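## Task

Read the ticket at the desk's front edge, which names three of the six empty labeled shelf spots. Place one cardboard box taken from the desk in each of those three spots, sitting over its label, with no part reaching more than halfway toward the neighbouring label. Nothing new may end up on the floor. The robot must not tip over or finish leaning, or the task fails. A placement counts only if it stays put without the robot holding it.

## Robot and tools

ROBOT. A Hello Robot Stretch 3 with one arm: a two-wheel base (0.33 m long, 0.34 m wide), a lift riding a mast, and a telescoping arm that extends out of the robot's RIGHT side. The arm cannot carry the gripper forward; drive the base for that. Spinning in place pivots about the point between the drive wheels, 0.05 m behind the front edge. Stowed (arm in, wrist folded), the wrist overhangs the right side by up to 0.06 m and a spin sweeps a 0.28 m radius; a level, unfolded wrist reaches beyond that. Loose objects may occasionally get nudged by something external.

FRAMES. Base frame: origin on the floor between the drive wheels, x forward, y left, z up. hand_pose is reported in it, located where the closed fingertips meet; with all wrist joints at 0 its x axis is up, y points back along the arm to the mast, z to the rear. Odometry frame is the base frame at scene start; heading is positive leftward, -3.142 to 3.142, and counts wheel slip as travel.

execute_actions takes {"actions": [...]}, run in order. Each action has "robot", optional "steps" (1 to 450 control steps at 30 per second, default 1) and optional "until" (needs steps). An action with only steps is a wait. An empty list just reports. Any invalid field or out-of-range number rejects the whole call and nothing runs.
"robot" is one command, {"stop": true} (brakes everything, clears the queue), or a list of up to 8 items run in turn, each a command or {"pause_s": s} with s at most 15.
A command may hold:
- base: exactly one key. translate_m: straight drive in metres, an offset from where the base stands when that command begins, forward positive, magnitude at most 1. rotate_rad: turn in place in radians, an offset from the current heading, left (counter-clockwise from above) positive, magnitude at most 3.2. No sideways motion.
- joints: absolute targets by name; unnamed joints keep their goals. lift_m 0 to 1.1 (arm height); arm_m 0 to 0.52 (extension); wrist_yaw_rad -1.345 to 4.42 (0 along the arm, positive toward the front, 3.0 folded over the base); wrist_pitch_rad -1.57 to 0.451 (0 level, negative tips fingers down); wrist_roll_rad -2.911 to 2.911 (0 fingers side by side); gripper_m -0.089 to 0.179 (larger is wider; actual fingertip gap is 0.007 m less when nearly shut, 0.025 m less when fully open, zero below 0.007); head_pan_rad -3.953 to 1.73 (0 forward, positive left, -1.57 along the arm); head_tilt_rad -1.53 to 0.419 (negative down). Base and joint motions start together and keep running after the action ends.
- contact_limits: {"arm_m": n}, n a motor effort percentage 1 to 100; the arm motion halts with contact_stop near that effort (negative when retracting). It lasts until the arm's next command; values above the maximum are clipped.
A new command overrides immediately; the remainder of an old queue is discarded. Queue items advance only when every motion of the previous one ends "done" (off_target also passes for base and gripper); other outcomes drop the rest, reported on a "dropped:" line.

UNTIL. {"robot": {"status": "ended"}} fires when nothing reports moving and the queue is not running (or at once if the action's command is refused). Other fields: base_status, queue, queue_left, refusals, each joint's reading, its _goal and _status, plus x, y, heading, translate_m, rotate_rad and their goals. Statuses use a word or ["!=", "moving"]; numbers use [op, value] with =, !=, <, <=, >, >=, compared at printed precision (3 decimals, 4 for base). {"any": {"status": "ended"}} fires when any one motion or the queue finishes.

SPEED. Full base speed (0.30 m/s, 1.9 rad/s) needs lift_m < 0.30, arm_m < 0.03, wrist_yaw_rad > 2.54; otherwise 0.10 m/s and 0.63 rad/s.

GRIPPER. Close to a gripper_m below the object's width (lower grips harder); open at least 0.02 above the touching value. Neither reading nor "done" proves a grasp; check cameras. Over-squeezing triggers a stall guard that weakens grip; send a new value to regrip.

SELF-COLLISION. Fold or unfold the wrist (yaw to 3.0) only with lift_m 0.32 to 0.95, wrist_pitch_rad -0.4, roll near 0; once folded, lift may go down to 0.25. With yaw below -0.4 keep pitch at -0.5 or lower.

RESULTS. Each shows one instant plus an image per camera (head_camera, nav_camera, wrist_camera). base_status bracket: distance moved by wheel count and its goal. Statuses: moving, done (within tolerance; don't wait on "="), off_target (resting short, may still push), contact_stop (lift or arm hit something and went slack), time_out, stopped, not_commanded, torque_fault (wrist servo off 10 s, limp, refuses goals; wait with steps). robot.on_its_own appears when the robot's goal differs from yours, a joint is slack or off, an effort at rest is abnormal, or base_tilt drifts 3 degrees or more. "refused:"/"dropped:" lines index actions and commands from 0; "replaced:" only reports how a prior motion ended. motor_effort in percent (peak in brackets) is biased and noisy. lidar_m: 12 sectors of 30 degrees from straight ahead counter-clockwise (4th left, 7th behind, 10th right), plane 0.17 m high, 0.15 to 12 m, "-" means none. wrist_depth_mm (45-1000) and head_depth_mm (280-4000, image sideways) are 7x7 median depth grids.

zoom_image: {"camera": name, "region": [x0, y0, x1, y1]} pixels from the top-left of that camera's latest image, at most 504x504, for reading the ticket and labels.

finished_scene: {"scene": n}, 1 or 2; irreversible, and its result gives the next task. First let every motion end, since the final hold ends with braking. Replying without a tool call ends everything.

AVOID. Dropping, slamming or shoving objects. Pushing the arm into something rigid with the gripper above about 0.45 m can tip the robot; don't push again after a contact_stop, and higher contact limits make tipping easier. Don't drive while gripping or pressing on something fixed, and watch for snags on furniture, especially backing up. If tilted, reverse the last move in small steps, pull the gripper free, and lower lift_m to about 0.2. Be quick: robot time matters and the simulation keeps running while you think.

Each tool is called after "Emit:" by a JSON object that holds its "fn" and its "kwargs", one argument or row to a line.

## Session

Emit:
{"fn": "execute_actions", "kwargs": {
  "actions": []
}}

Scene clock: 0.00 s.
robot.base_odometry: x=+0.000 y=+0.000 heading=+0.000 (m, m, rad; robot's odometry frame)
robot.turned_by_wheels: +0.000 (rad since the last result)
robot.turned_by_imu: +0.000 (rad since the last result)
robot.base_tilt: forward=-0.4 right=-0.8 (deg)
robot.lidar_m: 1.02 0.85 1.69 2.25 2.23 2.45 2.97 2.93 1.91 1.54 1.53 1.39
robot.head_depth_mm: 1881 1956 1929 1913 1900 1903 1069 / 1828 1865 1844 1825 1807 1766 1107 / 1771 1750 1748 1741 1709 1679 1111 / 1706 1674 1661 1643 1629 1613 1116 / 1614 1611 1602 1577 1583 1555 1125 / 1543 1543 1519 1508 1511 1504 1139 / 1494 1463 1474 1457 1450 1449 1135
robot.base_status: not_commanded
robot.joint_positions: lift_m=+0.419 arm_m=-0.002 wrist_yaw_rad=+3.059 wrist_pitch_rad=-0.582 wrist_roll_rad=+0.018 gripper_m=+0.037 head_pan_rad=+0.004 head_tilt_rad=+0.001
robot.joint_goals: lift_m=+0.419 arm_m=-0.002 wrist_yaw_rad=+3.059 wrist_pitch_rad=-0.582 wrist_roll_rad=+0.018 gripper_m=+0.037 head_pan_rad=+0.004 head_tilt_rad=+0.001
robot.joint_status: lift_m=not_commanded arm_m=not_commanded wrist_yaw_rad=not_commanded wrist_pitch_rad=not_commanded wrist_roll_rad=not_commanded gripper_m=not_commanded head_pan_rad=not_commanded head_tilt_rad=not_commanded
robot.measured_speeds: translate_m=+0.000 rotate_rad=+0.000 lift_m=+0.000 arm_m=+0.000 wrist_yaw_rad=+0.000 wrist_pitch_rad=+0.000 wrist_roll_rad=+0.000 head_pan_rad=+0.000 head_tilt_rad=+0.000
robot: refusals=0 queue=idle queue_left=0
robot.motor_effort: left_wheel=-1 right_wheel=-1 lift_m=+32 arm_m=-1 wrist_yaw_rad=+1 wrist_pitch_rad=+4 wrist_roll_rad=+0 gripper_m=-1 head_pan_rad=+0 head_tilt_rad=+2 (%)
robot.hand_pose: x=-0.0047 y=+0.0571 z=+0.3964 quat_wxyz=(+0.233, +0.691, +0.173, +0.662) (m; robot's base frame)
robot.wrist_depth_mm: - - - - - - - / - - - - - - - / 942 963 950 974 985 984 962 / 794 803 - 804 811 821 816 / 685 681 683 700 710 693 701 / 593 597 - 605 610 615 608 / 524 541 - - 532 534 544
pictures: head_camera (sideways: a quarter turn clockwise sets it upright), nav_camera (sideways: a quarter turn counterclockwise sets it upright), wrist_camera
Images, in order (width x height): head_camera 896x504, nav_camera 672x504, wrist_camera 644x364.

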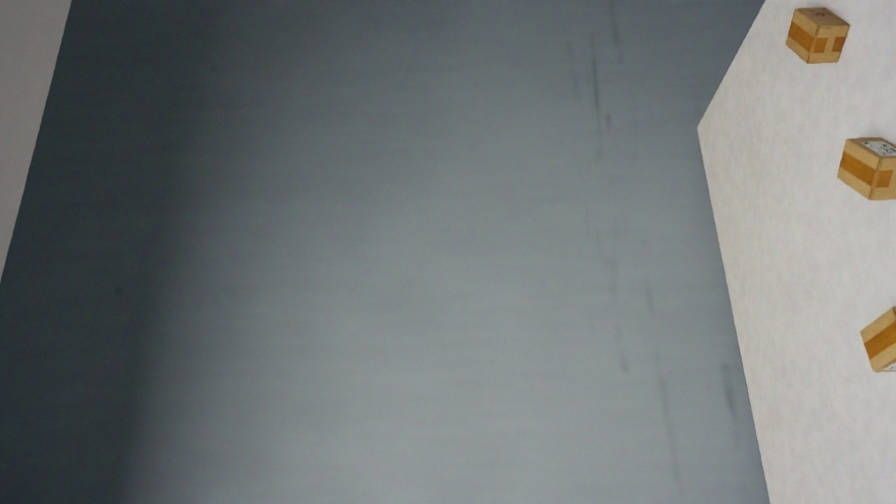

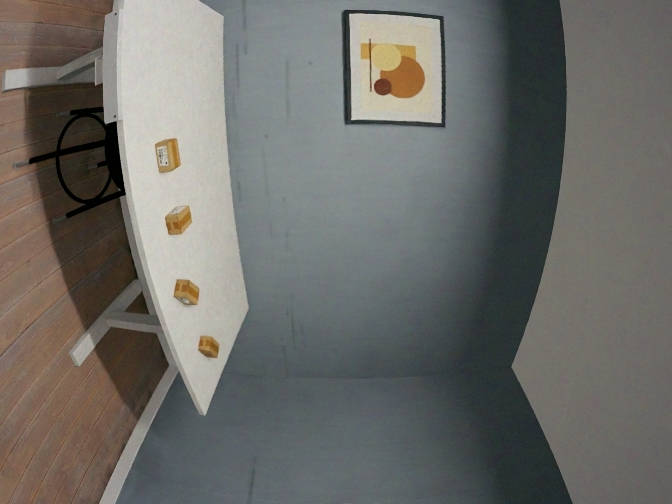

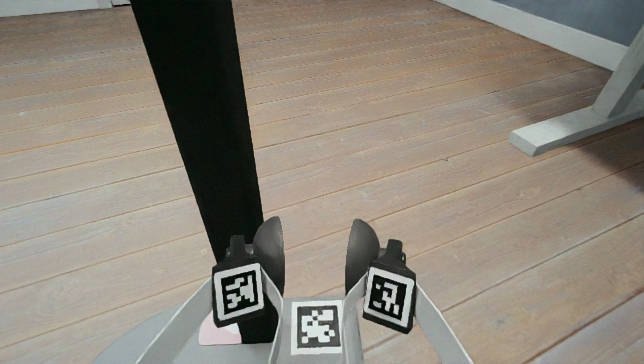

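Emit:
{"fn": "execute_actions", "kwargs": {
  "actions": [
    {"robot":{"joints":{"head_tilt_rad":-0.7,"head_pan_rad":0.5}},"steps":100,"until":{"robot":{"status":"ended"}}}
  ]
}}

Emit:
{"fn": "execute_actions", "kwargs": {
  "actions": [
    {"robot":{"joints":{"head_tilt_rad":-0.4,"head_pan_rad":-1.5}},"steps":150,"until":{"robot":{"status":"ended"}}}
  ]
}}

Emit:
{"fn": "execute_actions", "kwargs": {
  "actions": [
    {"robot":{"joints":{"head_tilt_rad":-0.4,"head_pan_rad":-3.1}},"steps":150,"until":{"robot":{"status":"ended"}}}
  ]
}}

Scene clock: 3.77 s.
robot.base_odometry: x=+0.000 y=+0.000 heading=+0.000 (m, m, rad; robot's odometry frame)
robot.turned_by_wheels: +0.000 (rad since the last result)
robot.turned_by_imu: +0.001 (rad since the last result)
robot.base_tilt: forward=-0.5 right=-0.8 (deg)
robot.lidar_m: 1.02 0.85 1.69 2.25 2.23 2.45 2.97 2.93 1.91 1.54 1.52 1.39
robot.head_depth_mm: 1309 1463 1199 988 1700 1410 1221 / 1325 1473 1208 984 1658 1429 1213 / 1336 1486 1216 986 1704 1425 1220 / 1334 1484 1223 992 1702 1403 1222 / 1356 1480 1215 958 1706 1414 1228 / 1363 1509 1235 956 1612 1407 1220 / 1373 1530 1230 961 1705 1437 1228
robot.base_status: not_commanded
robot.joint_positions: lift_m=+0.419 arm_m=-0.002 wrist_yaw_rad=+3.059 wrist_pitch_rad=-0.582 wrist_roll_rad=+0.018 gripper_m=+0.037 head_pan_rad=+0.493 head_tilt_rad=-0.691
robot.joint_goals: lift_m=+0.419 arm_m=-0.002 wrist_yaw_rad=+3.059 wrist_pitch_rad=-0.582 wrist_roll_rad=+0.018 gripper_m=+0.037 head_pan_rad=+0.500 head_tilt_rad=-0.700
robot.joint_status: lift_m=not_commanded arm_m=not_commanded wrist_yaw_rad=not_commanded wrist_pitch_rad=not_commanded wrist_roll_rad=not_commanded gripper_m=not_commanded head_pan_rad=done head_tilt_rad=done
robot.measured_speeds: translate_m=+0.000 rotate_rad=+0.000 lift_m=+0.000 arm_m=+0.000 wrist_yaw_rad=+0.000 wrist_pitch_rad=+0.000 wrist_roll_rad=+0.000 head_pan_rad=+0.000 head_tilt_rad=+0.000
robot: refusals=0 queue=done queue_left=0
robot.motor_effort: left_wheel=-1(1) right_wheel=-1(1) lift_m=+32(32) arm_m=-1(1) wrist_yaw_rad=+0(0) wrist_pitch_rad=+4(4) wrist_roll_rad=+0(0) gripper_m=+0(0) head_pan_rad=+2(23) head_tilt_rad=-5(43) (%)
robot.hand_pose: x=-0.0047 y=+0.0571 z=+0.3964 quat_wxyz=(+0.233, +0.691, +0.173, +0.662) (m; robot's base frame)
robot.wrist_depth_mm: - - - - - - - / - - - - - - - / 973 963 964 993 985 986 981 / 788 798 - 809 820 831 823 / 679 682 683 694 713 691 706 / 589 595 - 611 616 609 606 / 521 543 - - 525 540 541
pictures: head_camera (sideways: a quarter turn clockwise sets it upright), nav_camera (sideways: a quarter turn counterclockwise sets it upright), wrist_camera
Images, in order (width x height): head_camera 896x504, nav_camera 672x504, wrist_camera 644x364.

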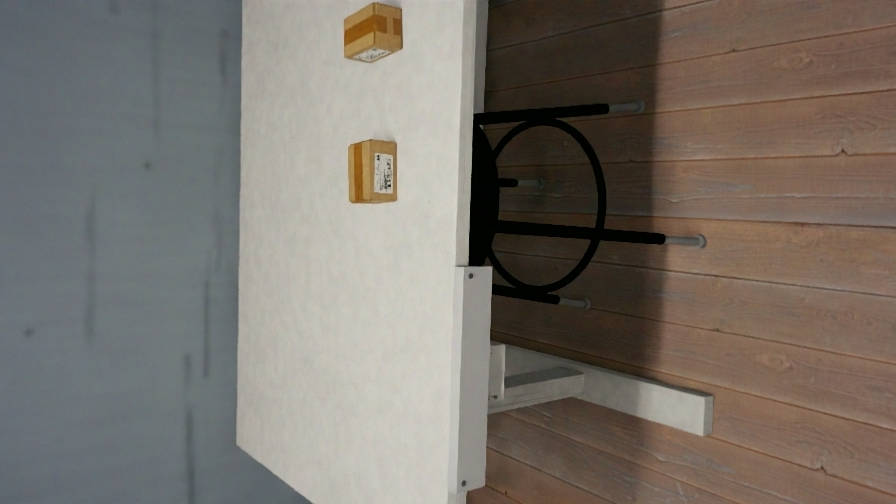

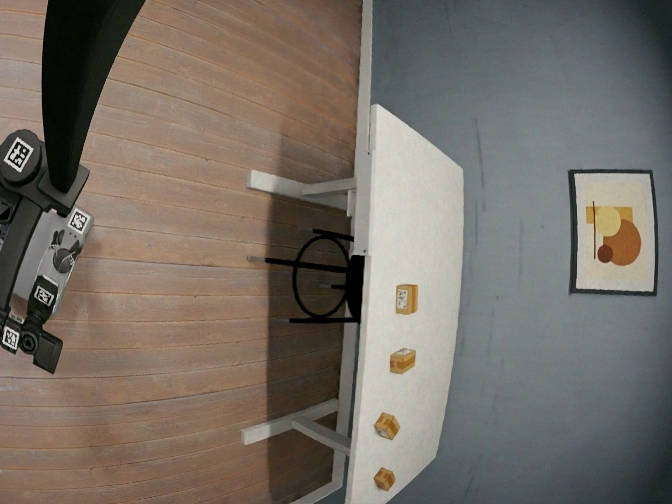

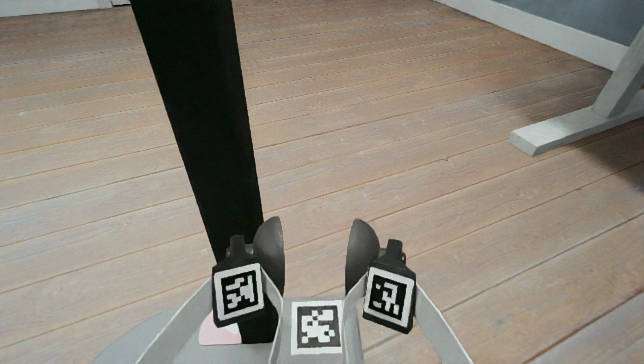

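Scene clock: 5.20 s.
robot.base_odometry: x=+0.000 y=+0.000 heading=+0.000 (m, m, rad; robot's odometry frame)
robot.turned_by_wheels: +0.000 (rad since the last result)
robot.turned_by_imu: +0.000 (rad since the last result)
robot.base_tilt: forward=-0.5 right=-1.0 (deg)
robot.lidar_m: 1.02 0.85 1.70 2.25 2.24 2.45 2.96 2.93 1.91 1.54 1.53 1.39
robot.head_depth_mm: 1543 1652 1790 1951 2094 1793 1461 / 1493 1590 1707 1849 2027 1812 1450 / 1438 1542 1650 1777 1942 1809 1457 / 1381 1483 1584 1716 1840 1826 1466 / 1342 1431 1528 1651 1768 1828 1459 / 1298 1385 1479 1579 1708 1770 1468 / 1269 1353 1427 1532 1635 1739 1474
robot.base_status: not_commanded
robot.joint_positions: lift_m=+0.419 arm_m=-0.002 wrist_yaw_rad=+3.059 wrist_pitch_rad=-0.582 wrist_roll_rad=+0.018 gripper_m=+0.037 head_pan_rad=-1.493 head_tilt_rad=-0.409
robot.joint_goals: lift_m=+0.419 arm_m=-0.002 wrist_yaw_rad=+3.059 wrist_pitch_rad=-0.582 wrist_roll_rad=+0.018 gripper_m=+0.037 head_pan_rad=-1.500 head_tilt_rad=-0.400
robot.joint_status: lift_m=not_commanded arm_m=not_commanded wrist_yaw_rad=not_commanded wrist_pitch_rad=not_commanded wrist_roll_rad=not_commanded gripper_m=not_commanded head_pan_rad=done head_tilt_rad=done
robot.measured_speeds: translate_m=+0.000 rotate_rad=+0.000 lift_m=+0.000 arm_m=+0.000 wrist_yaw_rad=+0.000 wrist_pitch_rad=+0.000 wrist_roll_rad=+0.000 head_pan_rad=+0.000 head_tilt_rad=+0.000
robot: refusals=0 queue=done queue_left=0
robot.motor_effort: left_wheel=+0(0) right_wheel=-1(1) lift_m=+32(32) arm_m=-2(2) wrist_yaw_rad=+0(0) wrist_pitch_rad=+4(4) wrist_roll_rad=+0(0) gripper_m=+0(0) head_pan_rad=-3(30) head_tilt_rad=+5(29) (%)
robot.hand_pose: x=-0.0047 y=+0.0571 z=+0.3964 quat_wxyz=(+0.233, +0.691, +0.173, +0.662) (m; robot's base frame)
robot.wrist_depth_mm: - - - - - - - / - - - - - - - / 947 950 964 975 976 986 982 / 787 808 - 806 814 817 827 / 672 686 679 705 708 694 709 / 592 595 - 608 609 613 608 / 520 531 - - 525 546 541
pictures: head_camera (sideways: a quarter turn clockwise sets it upright), nav_camera (sideways: a quarter turn counterclockwise sets it upright), wrist_camera
Images, in order (width x height): head_camera 896x504, nav_camera 672x504, wrist_camera 644x364.

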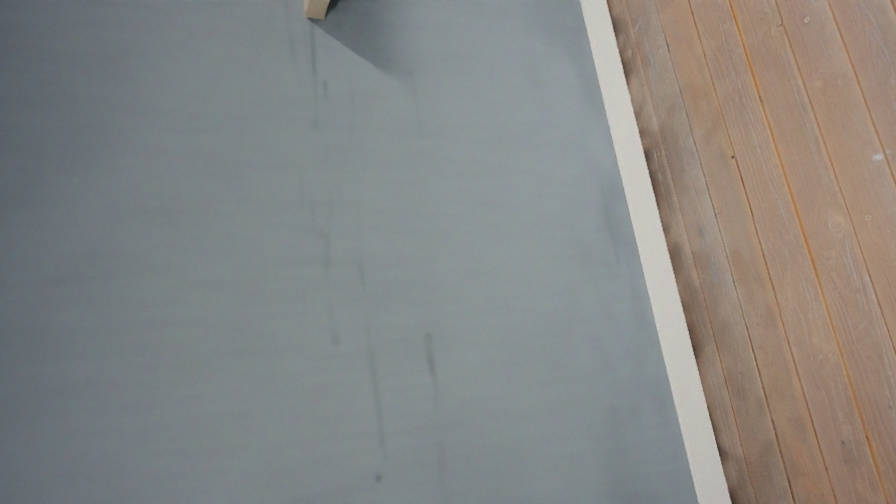

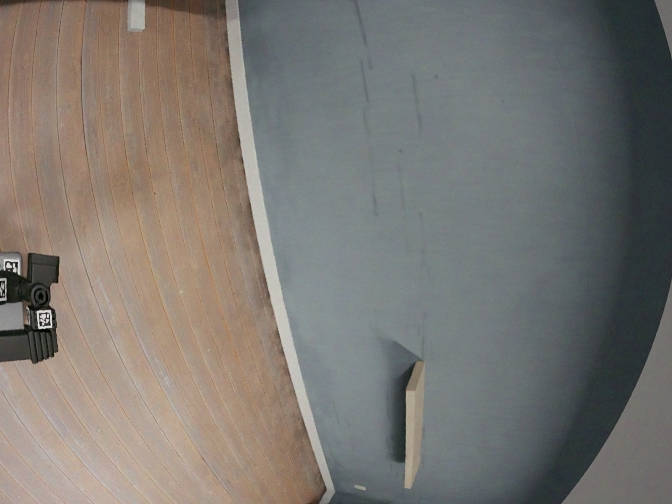

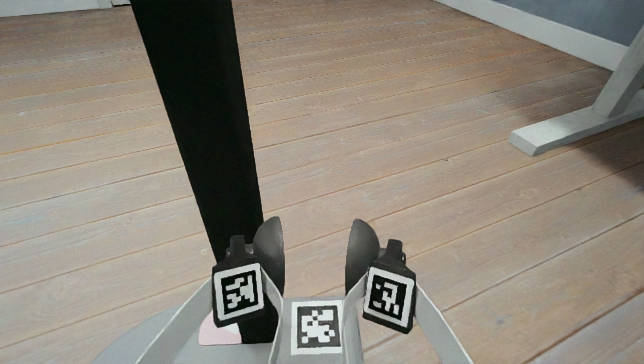

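Scene clock: 6.50 s.
robot.base_odometry: x=+0.000 y=+0.000 heading=+0.000 (m, m, rad; robot's odometry frame)
robot.turned_by_wheels: +0.000 (rad since the last result)
robot.turned_by_imu: +0.000 (rad since the last result)
robot.base_tilt: forward=-0.5 right=-0.8 (deg)
robot.lidar_m: 1.02 0.85 1.70 2.25 2.23 2.46 2.97 2.93 1.91 1.54 1.53 1.39
robot.head_depth_mm: 3272 3380 3445 3093 2341 1787 1452 / 3251 3551 3824 3303 2398 1795 1446 / 3185 3343 3661 3448 2382 1810 1466 / 3047 3168 3376 3368 2413 1804 1450 / 2850 3091 3296 3274 2391 1818 1458 / 2825 2997 3199 3358 2419 1821 1474 / 2749 2930 3121 3254 2391 1833 1466
robot.base_status: not_commanded
robot.joint_positions: lift_m=+0.419 arm_m=-0.002 wrist_yaw_rad=+3.059 wrist_pitch_rad=-0.582 wrist_roll_rad=+0.018 gripper_m=+0.037 head_pan_rad=-3.093 head_tilt_rad=-0.409
robot.joint_goals: lift_m=+0.419 arm_m=-0.002 wrist_yaw_rad=+3.059 wrist_pitch_rad=-0.582 wrist_roll_rad=+0.018 gripper_m=+0.037 head_pan_rad=-3.100 head_tilt_rad=-0.400
robot.joint_status: lift_m=not_commanded arm_m=not_commanded wrist_yaw_rad=not_commanded wrist_pitch_rad=not_commanded wrist_roll_rad=not_commanded gripper_m=not_commanded head_pan_rad=done head_tilt_rad=done
robot.measured_speeds: translate_m=+0.000 rotate_rad=+0.000 lift_m=+0.000 arm_m=+0.000 wrist_yaw_rad=+0.000 wrist_pitch_rad=+0.000 wrist_roll_rad=+0.000 head_pan_rad=+0.000 head_tilt_rad=+0.000
robot: refusals=0 queue=done queue_left=0
robot.motor_effort: left_wheel=-1(0) right_wheel=-1(1) lift_m=+32(32) arm_m=-1(0) wrist_yaw_rad=-1(1) wrist_pitch_rad=+4(4) wrist_roll_rad=+0(0) gripper_m=-1(1) head_pan_rad=-1(29) head_tilt_rad=+5(6) (%)
robot.hand_pose: x=-0.0047 y=+0.0571 z=+0.3964 quat_wxyz=(+0.233, +0.691, +0.173, +0.662) (m; robot's base frame)
robot.wrist_depth_mm: - - - - - - - / - - - - - - - / 970 962 953 973 998 993 968 / 782 795 - 813 821 836 823 / 679 677 686 706 704 704 701 / 590 587 - 607 613 602 611 / 524 539 - - 523 535 544
pictures: head_camera (sideways: a quarter turn clockwise sets it upright), nav_camera (sideways: a quarter turn counterclockwise sets it upright), wrist_camera
Images, in order (width x height): head_camera 896x504, nav_camera 672x504, wrist_camera 644x364.

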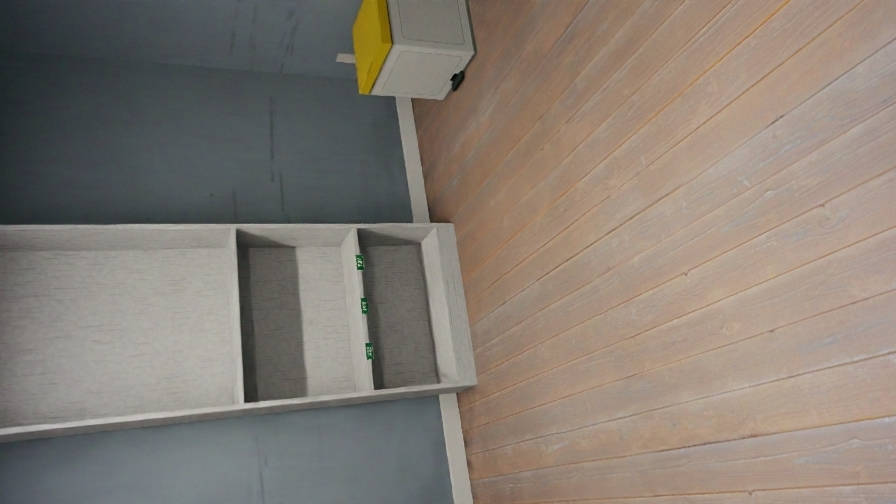

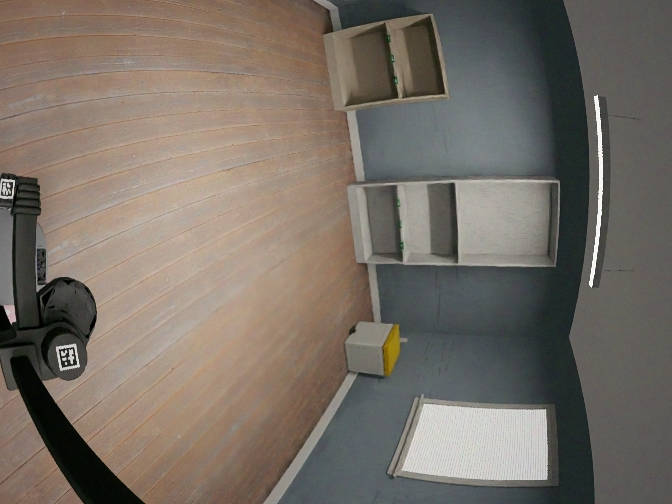

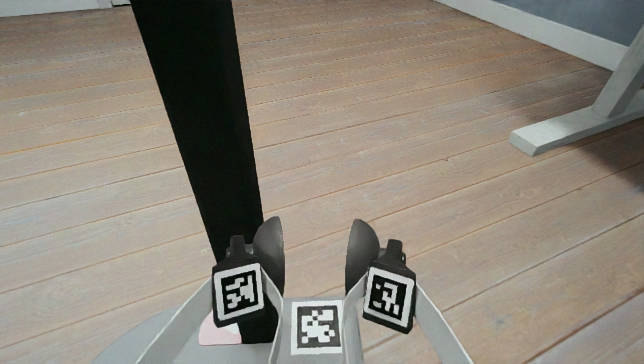

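Emit:
{"fn": "execute_actions", "kwargs": {
  "actions": [
    {"robot":{"base":{"translate_m":-0.7},"joints":{"head_tilt_rad":-0.45,"head_pan_rad":0.35}},"steps":450,"until":{"robot":{"status":"ended"}}}
  ]
}}

Scene clock: 17.53 s.
robot.base_odometry: x=-0.700 y=+0.000 heading=+0.000 (m, m, rad; robot's odometry frame)
robot.turned_by_wheels: +0.000 (rad since the last result)
robot.turned_by_imu: -0.005 (rad since the last result)
robot.base_tilt: forward=-0.5 right=-0.8 (deg)
robot.lidar_m: 1.51 1.74 2.39 1.99 1.99 2.17 2.45 2.29 2.25 1.81 1.79 1.95
robot.head_depth_mm: 1950 2106 2194 2451 2254 1725 1420 / 1956 2063 2204 1872 2229 1742 1409 / 1923 2077 2196 1730 2151 1741 1422 / 1914 2057 2156 1738 2160 1726 1426 / 1872 2041 2171 1752 2158 1743 1429 / 1899 2053 2168 2267 2293 1772 1422 / 1863 2004 2160 2343 2304 1753 1432
robot.base_status: done (translate_m -0.7000 of -0.7000)
robot.joint_positions: lift_m=+0.419 arm_m=-0.002 wrist_yaw_rad=+3.059 wrist_pitch_rad=-0.582 wrist_roll_rad=+0.018 gripper_m=+0.037 head_pan_rad=+0.343 head_tilt_rad=-0.445
robot.joint_goals: lift_m=+0.419 arm_m=-0.002 wrist_yaw_rad=+3.059 wrist_pitch_rad=-0.582 wrist_roll_rad=+0.018 gripper_m=+0.037 head_pan_rad=+0.350 head_tilt_rad=-0.450
robot.joint_status: lift_m=not_commanded arm_m=not_commanded wrist_yaw_rad=not_commanded wrist_pitch_rad=not_commanded wrist_roll_rad=not_commanded gripper_m=not_commanded head_pan_rad=done head_tilt_rad=done
robot.measured_speeds: translate_m=+0.000 rotate_rad=+0.000 lift_m=+0.000 arm_m=+0.000 wrist_yaw_rad=+0.000 wrist_pitch_rad=+0.000 wrist_roll_rad=+0.000 head_pan_rad=+0.000 head_tilt_rad=+0.000
robot: refusals=0 queue=done queue_left=0
robot.motor_effort: left_wheel=+0(5) right_wheel=-1(3) lift_m=+32(32) arm_m=-1(1) wrist_yaw_rad=-1(0) wrist_pitch_rad=+4(4) wrist_roll_rad=+0(0) gripper_m=+0(0) head_pan_rad=+2(29) head_tilt_rad=-3(9) (%)
robot.hand_pose: x=-0.0047 y=+0.0571 z=+0.3964 quat_wxyz=(+0.233, +0.691, +0.173, +0.662) (m; robot's base frame)
robot.wrist_depth_mm: - - - - - - - / - - - - - - - / 948 958 978 969 990 993 - / 798 790 - 828 802 821 825 / 682 671 679 706 706 705 701 / 597 591 - 604 606 608 606 / 525 540 - - 532 536 538
pictures: head_camera (sideways: a quarter turn clockwise sets it upright), nav_camera (sideways: a quarter turn counterclockwise sets it upright), wrist_camera
Images, in order (width x height): head_camera 896x504, nav_camera 672x504, wrist_camera 644x364.

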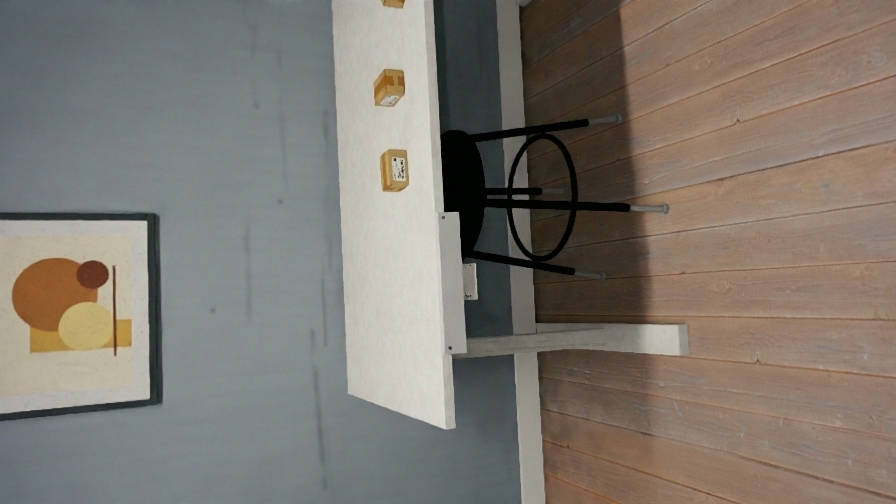

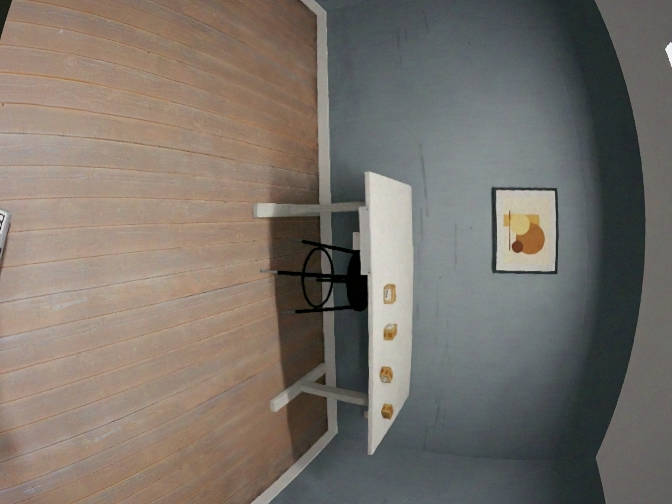

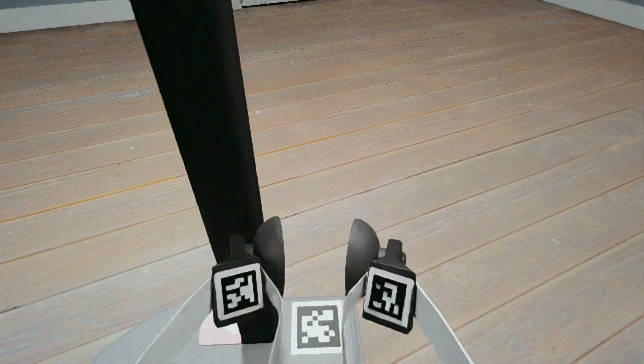

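Emit:
{"fn": "zoom_image", "kwargs": {
  "camera": "head_camera",
  "region": [420,200,520,360]
}}

Region (420, 200, 520, 360) of head_camera's 896x504 image, scaled by 3.150, with more detail than that image has; it fills the left 315 columns of this view, and the rest is white.

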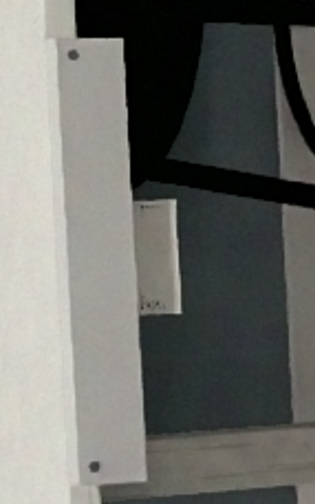

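Emit:
{"fn": "execute_actions", "kwargs": {
  "actions": [
    {"robot":[{"base":{"rotate_rad":0.38},"joints":{"lift_m":0.62,"wrist_pitch_rad":-0.4,"wrist_roll_rad":0,"head_pan_rad":0,"head_tilt_rad":-0.7}},{"base":{"translate_m":0.75},"joints":{"wrist_yaw_rad":1.57}},{"joints":{"wrist_pitch_rad":0.1,"gripper_m":0.17}}],"steps":450,"until":{"robot":{"status":"ended"}}}
  ]
}}

Scene clock: 35.63 s.
robot.base_odometry: x=-0.003 y=+0.278 heading=+0.380 (m, m, rad; robot's odometry frame)
robot.turned_by_wheels: +0.380 (rad since the last result)
robot.turned_by_imu: +0.387 (rad since the last result)
robot.base_tilt: forward=-0.5 right=-0.9 (deg)
robot.lidar_m: 0.78 1.51 2.06 1.97 2.06 2.83 3.05 2.54 1.86 1.79 1.47 0.77
robot.head_depth_mm: 1253 1401 1211 914 1598 1427 1213 / 1253 1397 1213 918 1603 1386 1221 / 1249 1390 1212 922 1580 1424 1220 / 1248 1390 1218 921 1576 1421 1223 / 1239 1384 1224 924 1495 1400 1225 / 1244 1380 1222 925 1665 1429 1229 / 1231 1374 1555 993 1658 1436 1230
robot.base_status: done (translate_m +0.7500 of +0.7500)
robot.joint_positions: lift_m=+0.620 arm_m=-0.002 wrist_yaw_rad=+1.572 wrist_pitch_rad=+0.072 wrist_roll_rad=+0.006 gripper_m=+0.170 head_pan_rad=+0.007 head_tilt_rad=-0.691
robot.joint_goals: lift_m=+0.620 arm_m=-0.002 wrist_yaw_rad=+1.570 wrist_pitch_rad=+0.100 wrist_roll_rad=+0.000 gripper_m=+0.170 head_pan_rad=+0.000 head_tilt_rad=-0.700
robot.joint_status: lift_m=done arm_m=not_commanded wrist_yaw_rad=done wrist_pitch_rad=done wrist_roll_rad=done gripper_m=done head_pan_rad=done head_tilt_rad=done
robot.measured_speeds: translate_m=+0.000 rotate_rad=+0.000 lift_m=+0.000 arm_m=+0.000 wrist_yaw_rad=+0.000 wrist_pitch_rad=+0.000 wrist_roll_rad=+0.000 head_pan_rad=+0.000 head_tilt_rad=+0.000
robot: refusals=0 queue=done queue_left=0
robot.motor_effort: left_wheel=-4(7) right_wheel=+2(4) lift_m=+40(41) arm_m=-1(1) wrist_yaw_rad=-2(2) wrist_pitch_rad=+9(10) wrist_roll_rad=-3(4) gripper_m=-1(86) head_pan_rad=-2(21) head_tilt_rad=-4(26) (%)
robot.hand_pose: x=+0.2360 y=-0.1426 z=+0.7529 quat_wxyz=(+0.480, +0.483, -0.518, +0.517) (m; robot's base frame)
robot.wrist_depth_mm: - - - - - - - / - - - - - - - / - - - - - - - / - - 943 - - - - / - - 581 835 - - - / - - - - - - - / - - - - - - -
pictures: head_camera (sideways: a quarter turn clockwise sets it upright), nav_camera (sideways: a quarter turn counterclockwise sets it upright), wrist_camera
Images, in order (width x height): head_camera 896x504, nav_camera 672x504, wrist_camera 644x364.

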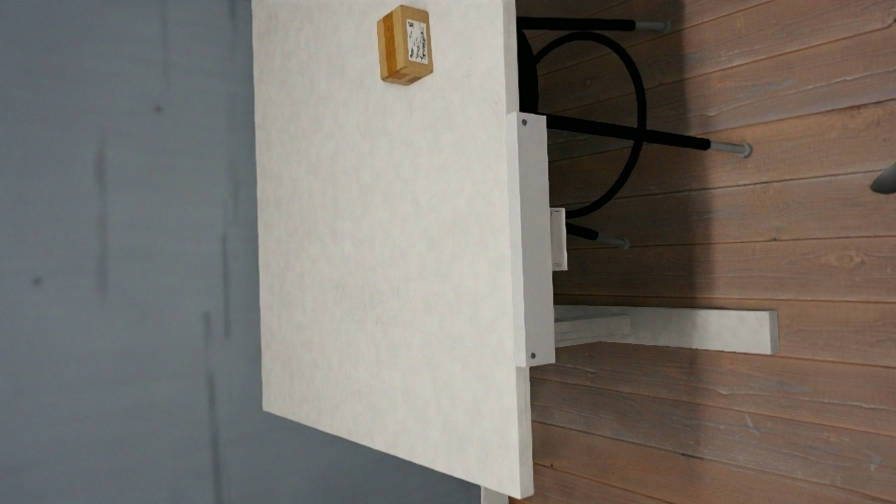

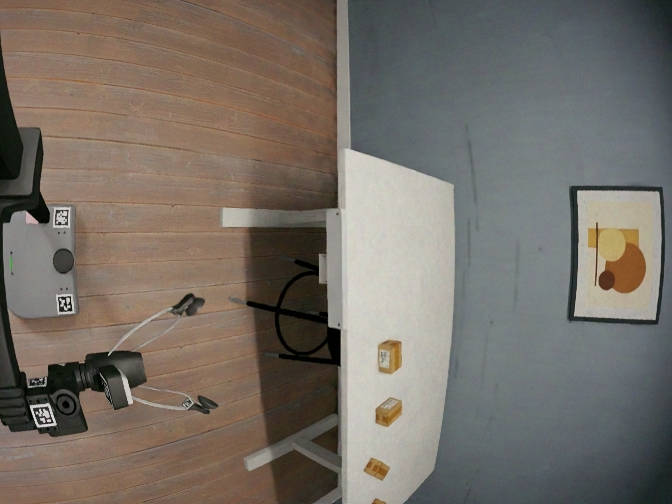

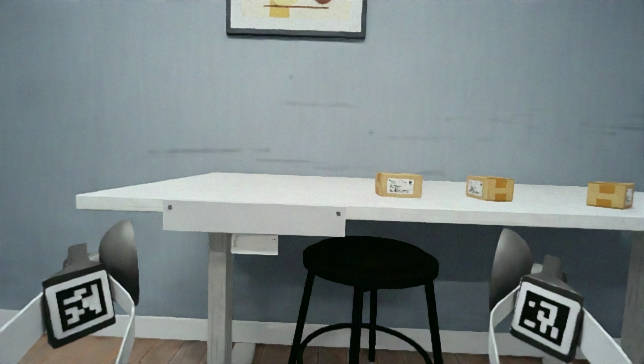

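Emit:
{"fn": "execute_actions", "kwargs": {
  "actions": [
    {"robot":{"joints":{"lift_m":0.42,"wrist_pitch_rad":0.25,"wrist_yaw_rad":1.75}},"steps":200,"until":{"robot":{"status":"ended"}}}
  ]
}}

Emit:
{"fn": "zoom_image", "kwargs": {
  "camera": "wrist_camera",
  "region": [160,60,480,260]
}}

Scene clock: 40.10 s.
robot.base_odometry: x=-0.003 y=+0.278 heading=+0.380 (m, m, rad; robot's odometry frame)
robot.turned_by_wheels: +0.000 (rad since the last result)
robot.turned_by_imu: +0.001 (rad since the last result)
robot.base_tilt: forward=-0.6 right=-1.1 (deg)
robot.lidar_m: 0.78 1.51 2.06 1.97 2.06 2.83 3.08 2.54 1.86 1.79 1.47 0.77
robot.head_depth_mm: 1260 1399 1204 918 1604 1410 1220 / 1244 1393 1215 917 1595 1384 1224 / 1241 1394 1208 922 1565 1429 1219 / 1251 1402 1218 920 1564 1426 1226 / 1239 1384 1226 926 1472 1398 1228 / 1246 1392 1218 924 1668 1420 1228 / 1237 1379 1555 997 1663 1424 1225
robot.base_status: done (translate_m +0.7500 of +0.7500)
robot.joint_positions: lift_m=+0.420 arm_m=-0.002 wrist_yaw_rad=+1.748 wrist_pitch_rad=+0.224 wrist_roll_rad=+0.006 gripper_m=+0.170 head_pan_rad=+0.007 head_tilt_rad=-0.691
robot.joint_goals: lift_m=+0.420 arm_m=-0.002 wrist_yaw_rad=+1.750 wrist_pitch_rad=+0.250 wrist_roll_rad=+0.000 gripper_m=+0.170 head_pan_rad=+0.000 head_tilt_rad=-0.700
robot.joint_status: lift_m=done arm_m=not_commanded wrist_yaw_rad=done wrist_pitch_rad=done wrist_roll_rad=done gripper_m=done head_pan_rad=done head_tilt_rad=done
robot.measured_speeds: translate_m=+0.000 rotate_rad=+0.000 lift_m=+0.000 arm_m=+0.000 wrist_yaw_rad=+0.000 wrist_pitch_rad=+0.000 wrist_roll_rad=+0.000 head_pan_rad=+0.000 head_tilt_rad=+0.000
robot: refusals=0 queue=done queue_left=0
robot.motor_effort: left_wheel=-4(3) right_wheel=+2(2) lift_m=+23(40) arm_m=-1(1) wrist_yaw_rad=+2(2) wrist_pitch_rad=+9(9) wrist_roll_rad=-3(3) gripper_m=-1(1) head_pan_rad=-2(2) head_tilt_rad=-4(5) (%)
robot.hand_pose: x=+0.2299 y=-0.0980 z=+0.5924 quat_wxyz=(+0.389, +0.490, -0.512, +0.588) (m; robot's base frame)
robot.wrist_depth_mm: - - - - - - - / - - - - - - - / - - - - - - - / - - - 591 851 824 746 / - - - - 875 - - / - - - - - - - / - - - - - - -
pictures: head_camera (sideways: a quarter turn clockwise sets it upright), nav_camera (sideways: a quarter turn counterclockwise sets it upright), wrist_camera
Images, in order (width x height): head_camera 896x504, nav_camera 672x504, wrist_camera 644x364.

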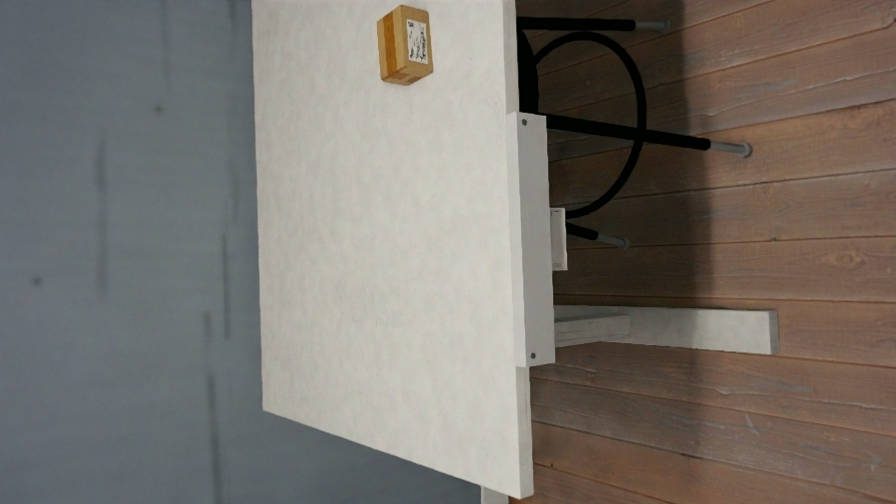

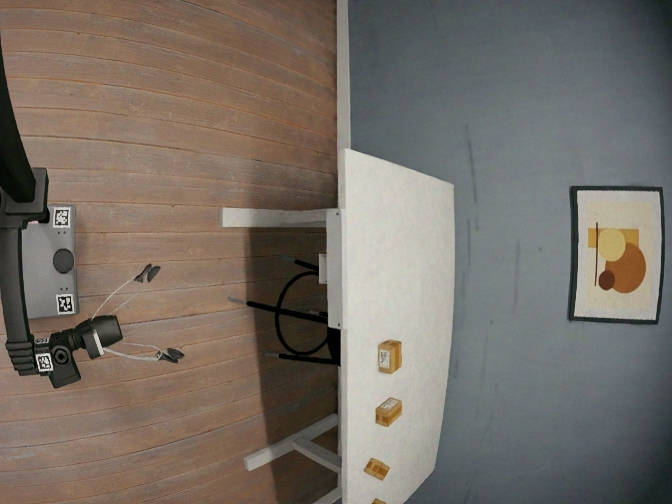

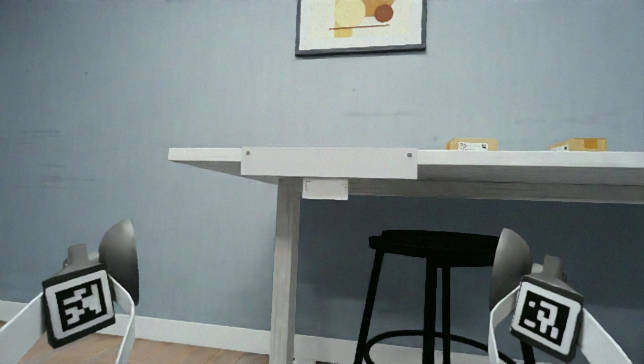

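Region (160, 60, 480, 260) of wrist_camera's 644x364 image, scaled by 1.575; it fills the top 315 rows of this view, and the rest is white.

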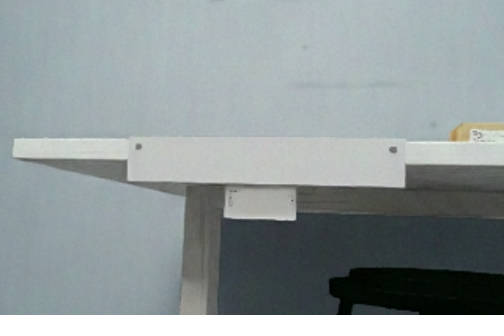

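Emit:
{"fn": "execute_actions", "kwargs": {
  "actions": [
    {"robot":{"base":{"translate_m":0.3},"joints":{"lift_m":0.27,"wrist_pitch_rad":0.45,"wrist_yaw_rad":1.8,"head_tilt_rad":-1.1}},"steps":300,"until":{"robot":{"status":"ended"}}}
  ]
}}

Emit:
{"fn": "zoom_image", "kwargs": {
  "camera": "wrist_camera",
  "region": [160,0,480,200]
}}

Scene clock: 49.23 s.
robot.base_odometry: x=+0.275 y=+0.389 heading=+0.380 (m, m, rad; robot's odometry frame)
robot.turned_by_wheels: +0.000 (rad since the last result)
robot.turned_by_imu: +0.005 (rad since the last result)
robot.base_tilt: forward=-0.3 right=-0.9 (deg)
robot.lidar_m: 0.70 1.19 1.63 1.96 2.05 2.84 3.38 2.53 1.86 1.79 1.29 0.49
robot.head_depth_mm: 927 803 695 665 1338 1216 1128 / 928 806 708 651 1325 1216 1136 / 927 805 708 654 1338 1216 - / 929 804 706 652 1327 1211 1141 / 926 806 710 646 1311 1216 1141 / 933 802 707 653 1329 1223 1112 / 944 803 707 655 1331 1210 1111
robot.base_status: done (translate_m +0.3000 of +0.3000)
robot.joint_positions: lift_m=+0.270 arm_m=-0.002 wrist_yaw_rad=+1.798 wrist_pitch_rad=+0.424 wrist_roll_rad=+0.006 gripper_m=+0.170 head_pan_rad=+0.007 head_tilt_rad=-1.086
robot.joint_goals: lift_m=+0.270 arm_m=-0.002 wrist_yaw_rad=+1.800 wrist_pitch_rad=+0.450 wrist_roll_rad=+0.000 gripper_m=+0.170 head_pan_rad=+0.000 head_tilt_rad=-1.100
robot.joint_status: lift_m=done arm_m=not_commanded wrist_yaw_rad=done wrist_pitch_rad=done wrist_roll_rad=done gripper_m=done head_pan_rad=done head_tilt_rad=done
robot.measured_speeds: translate_m=+0.000 rotate_rad=+0.000 lift_m=+0.000 arm_m=+0.000 wrist_yaw_rad=+0.000 wrist_pitch_rad=+0.000 wrist_roll_rad=+0.000 head_pan_rad=+0.000 head_tilt_rad=+0.000
robot: refusals=0 queue=done queue_left=0
robot.motor_effort: left_wheel=-3(3) right_wheel=+1(4) lift_m=+22(23) arm_m=-1(1) wrist_yaw_rad=+2(1) wrist_pitch_rad=+9(10) wrist_roll_rad=-3(3) gripper_m=-1(0) head_pan_rad=-2(1) head_tilt_rad=-7(35) (%)
robot.hand_pose: x=+0.2158 y=-0.0881 z=+0.4926 quat_wxyz=(+0.313, +0.450, -0.547, +0.632) (m; robot's base frame)
robot.wrist_depth_mm: - - - - 324 324 304 / - 410 351 333 320 359 353 / - 574 516 509 492 482 471 / - - 734 664 631 604 581 / - - - - - 417 426 / - - - - - 652 886 / - - - - 973 920 870
pictures: head_camera (sideways: a quarter turn clockwise sets it upright), nav_camera (sideways: a quarter turn counterclockwise sets it upright), wrist_camera
Images, in order (width x height): head_camera 896x504, nav_camera 672x504, wrist_camera 644x364.

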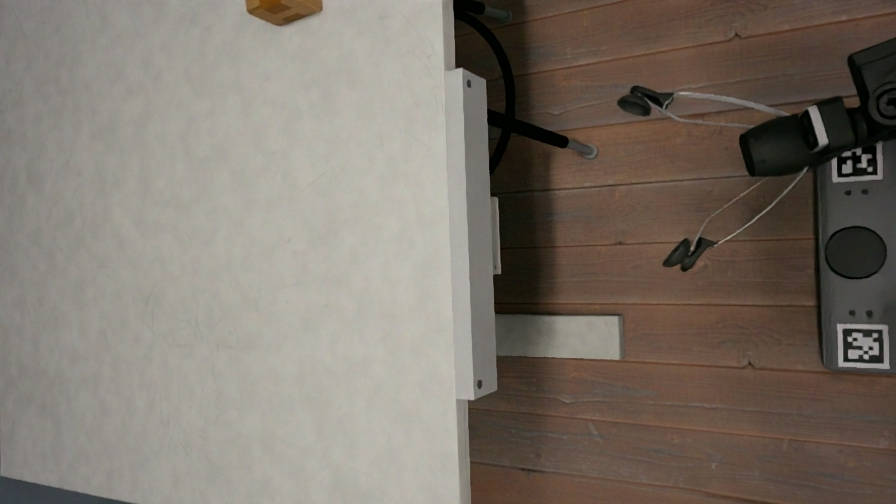

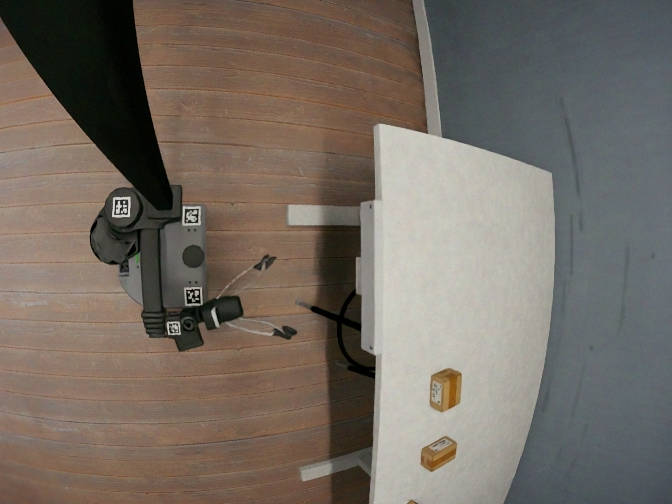

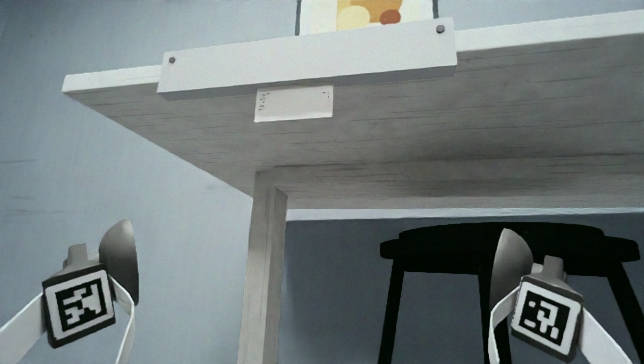

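Region (160, 0, 480, 200) of wrist_camera's 644x364 image, scaled by 1.575; it fills the top 315 rows of this view, and the rest is white.

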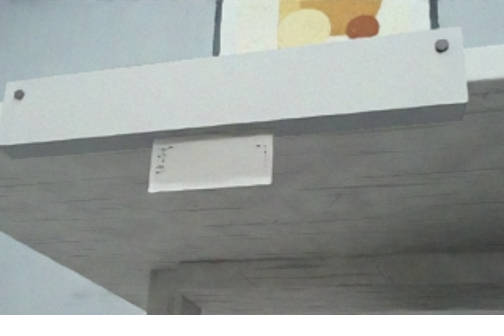

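Emit:
{"fn": "zoom_image", "kwargs": {
  "camera": "wrist_camera",
  "region": [245,75,345,130]
}}

Region (245, 75, 345, 130) of wrist_camera's 644x364 image, scaled by 5.040; it fills the top 277 rows of this view, and the rest is white.

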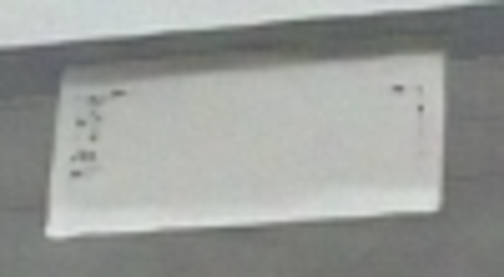

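Emit:
{"fn": "execute_actions", "kwargs": {
  "actions": [
    {"robot":[{"joints":{"lift_m":0.33,"wrist_yaw_rad":2.0,"gripper_m":0.05}},{"base":{"translate_m":0.13}}],"steps":300,"until":{"robot":{"status":"ended"}}}
  ]
}}

Emit:
{"fn": "zoom_image", "kwargs": {
  "camera": "wrist_camera",
  "region": [200,0,500,170]
}}

Scene clock: 58.00 s.
robot.base_odometry: x=+0.396 y=+0.438 heading=+0.380 (m, m, rad; robot's odometry frame)
robot.turned_by_wheels: +0.000 (rad since the last result)
robot.turned_by_imu: +0.003 (rad since the last result)
robot.base_tilt: forward=-0.5 right=-0.8 (deg)
robot.lidar_m: 0.57 0.58 1.45 1.95 2.05 2.84 3.50 2.53 1.86 1.79 0.66 0.37
robot.head_depth_mm: 923 806 711 636 594 1219 1130 / 926 805 710 634 585 1216 1148 / 931 806 710 632 583 1215 - / 929 805 709 634 582 1205 1145 / 931 804 709 635 581 1200 1142 / 929 803 705 635 582 1208 1115 / 927 799 711 633 589 1208 1115
robot.base_status: done (translate_m +0.1300 of +0.1300)
robot.joint_positions: lift_m=+0.330 arm_m=-0.002 wrist_yaw_rad=+1.998 wrist_pitch_rad=+0.425 wrist_roll_rad=+0.006 gripper_m=+0.050 head_pan_rad=+0.007 head_tilt_rad=-1.087
robot.joint_goals: lift_m=+0.330 arm_m=-0.002 wrist_yaw_rad=+2.000 wrist_pitch_rad=+0.450 wrist_roll_rad=+0.000 gripper_m=+0.050 head_pan_rad=+0.000 head_tilt_rad=-1.100
robot.joint_status: lift_m=done arm_m=not_commanded wrist_yaw_rad=done wrist_pitch_rad=done wrist_roll_rad=done gripper_m=done head_pan_rad=done head_tilt_rad=done
robot.measured_speeds: translate_m=+0.000 rotate_rad=+0.000 lift_m=+0.000 arm_m=+0.000 wrist_yaw_rad=+0.000 wrist_pitch_rad=+0.000 wrist_roll_rad=+0.000 head_pan_rad=+0.000 head_tilt_rad=+0.000
robot: refusals=0 queue=done queue_left=0
robot.motor_effort: left_wheel=-4(4) right_wheel=+1(5) lift_m=+40(42) arm_m=-1(0) wrist_yaw_rad=+1(2) wrist_pitch_rad=+9(9) wrist_roll_rad=-2(3) gripper_m=+0(84) head_pan_rad=-3(2) head_tilt_rad=-7(7) (%)
robot.hand_pose: x=+0.2001 y=-0.0421 z=+0.5521 quat_wxyz=(+0.248, +0.503, -0.500, +0.661) (m; robot's base frame)
robot.wrist_depth_mm: - - 234 199 179 171 203 / - 263 228 199 262 257 252 / - 383 371 362 353 344 338 / - - 652 532 489 442 416 / - - - 622 931 846 778 / - - - 578 886 347 267 / - - - 592 899 763 730
pictures: head_camera (sideways: a quarter turn clockwise sets it upright), nav_camera (sideways: a quarter turn counterclockwise sets it upright), wrist_camera
Images, in order (width x height): head_camera 896x504, nav_camera 672x504, wrist_camera 644x364.

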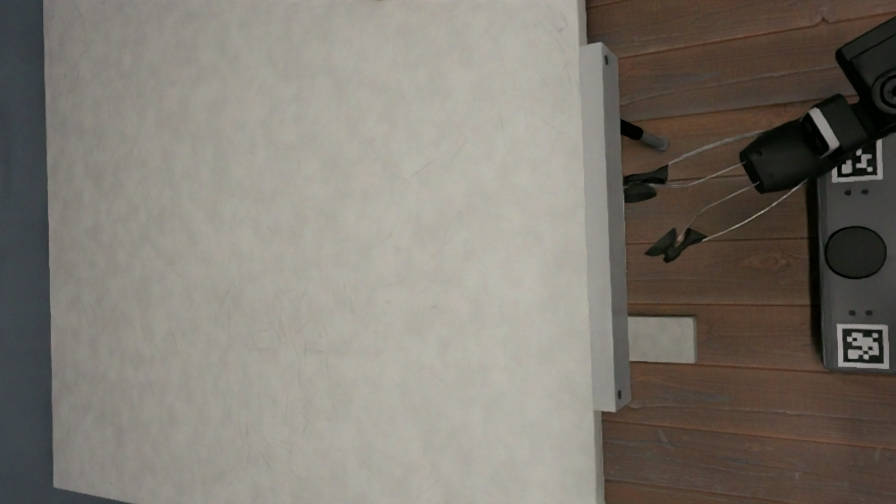

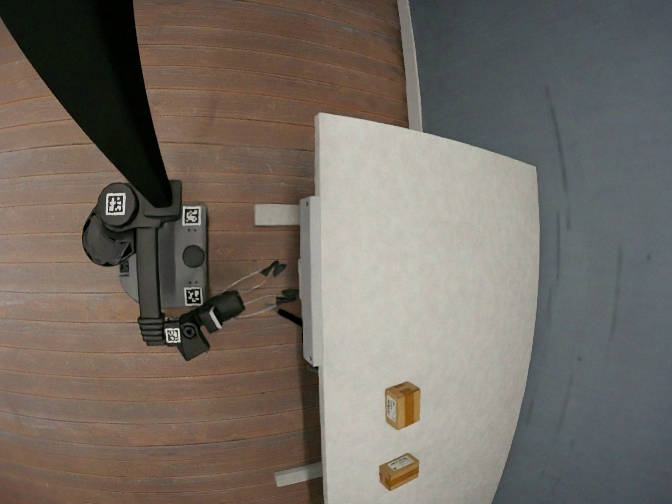

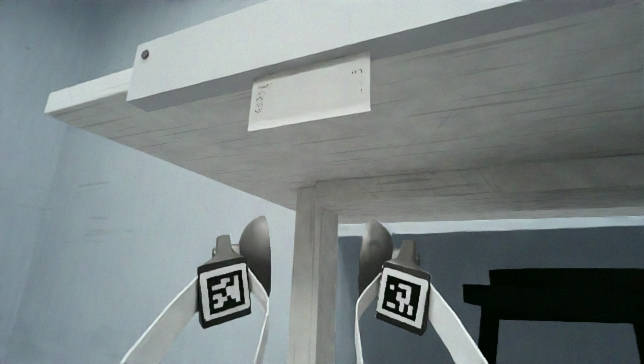

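Region (200, 0, 500, 170) of wrist_camera's 644x364 image, scaled by 1.680; it fills the top 286 rows of this view, and the rest is white.

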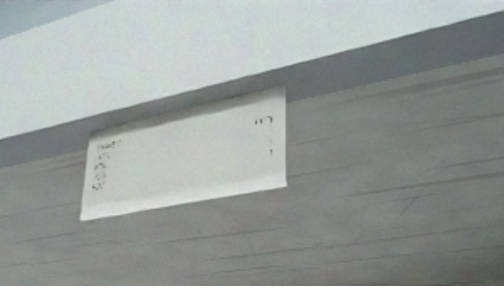

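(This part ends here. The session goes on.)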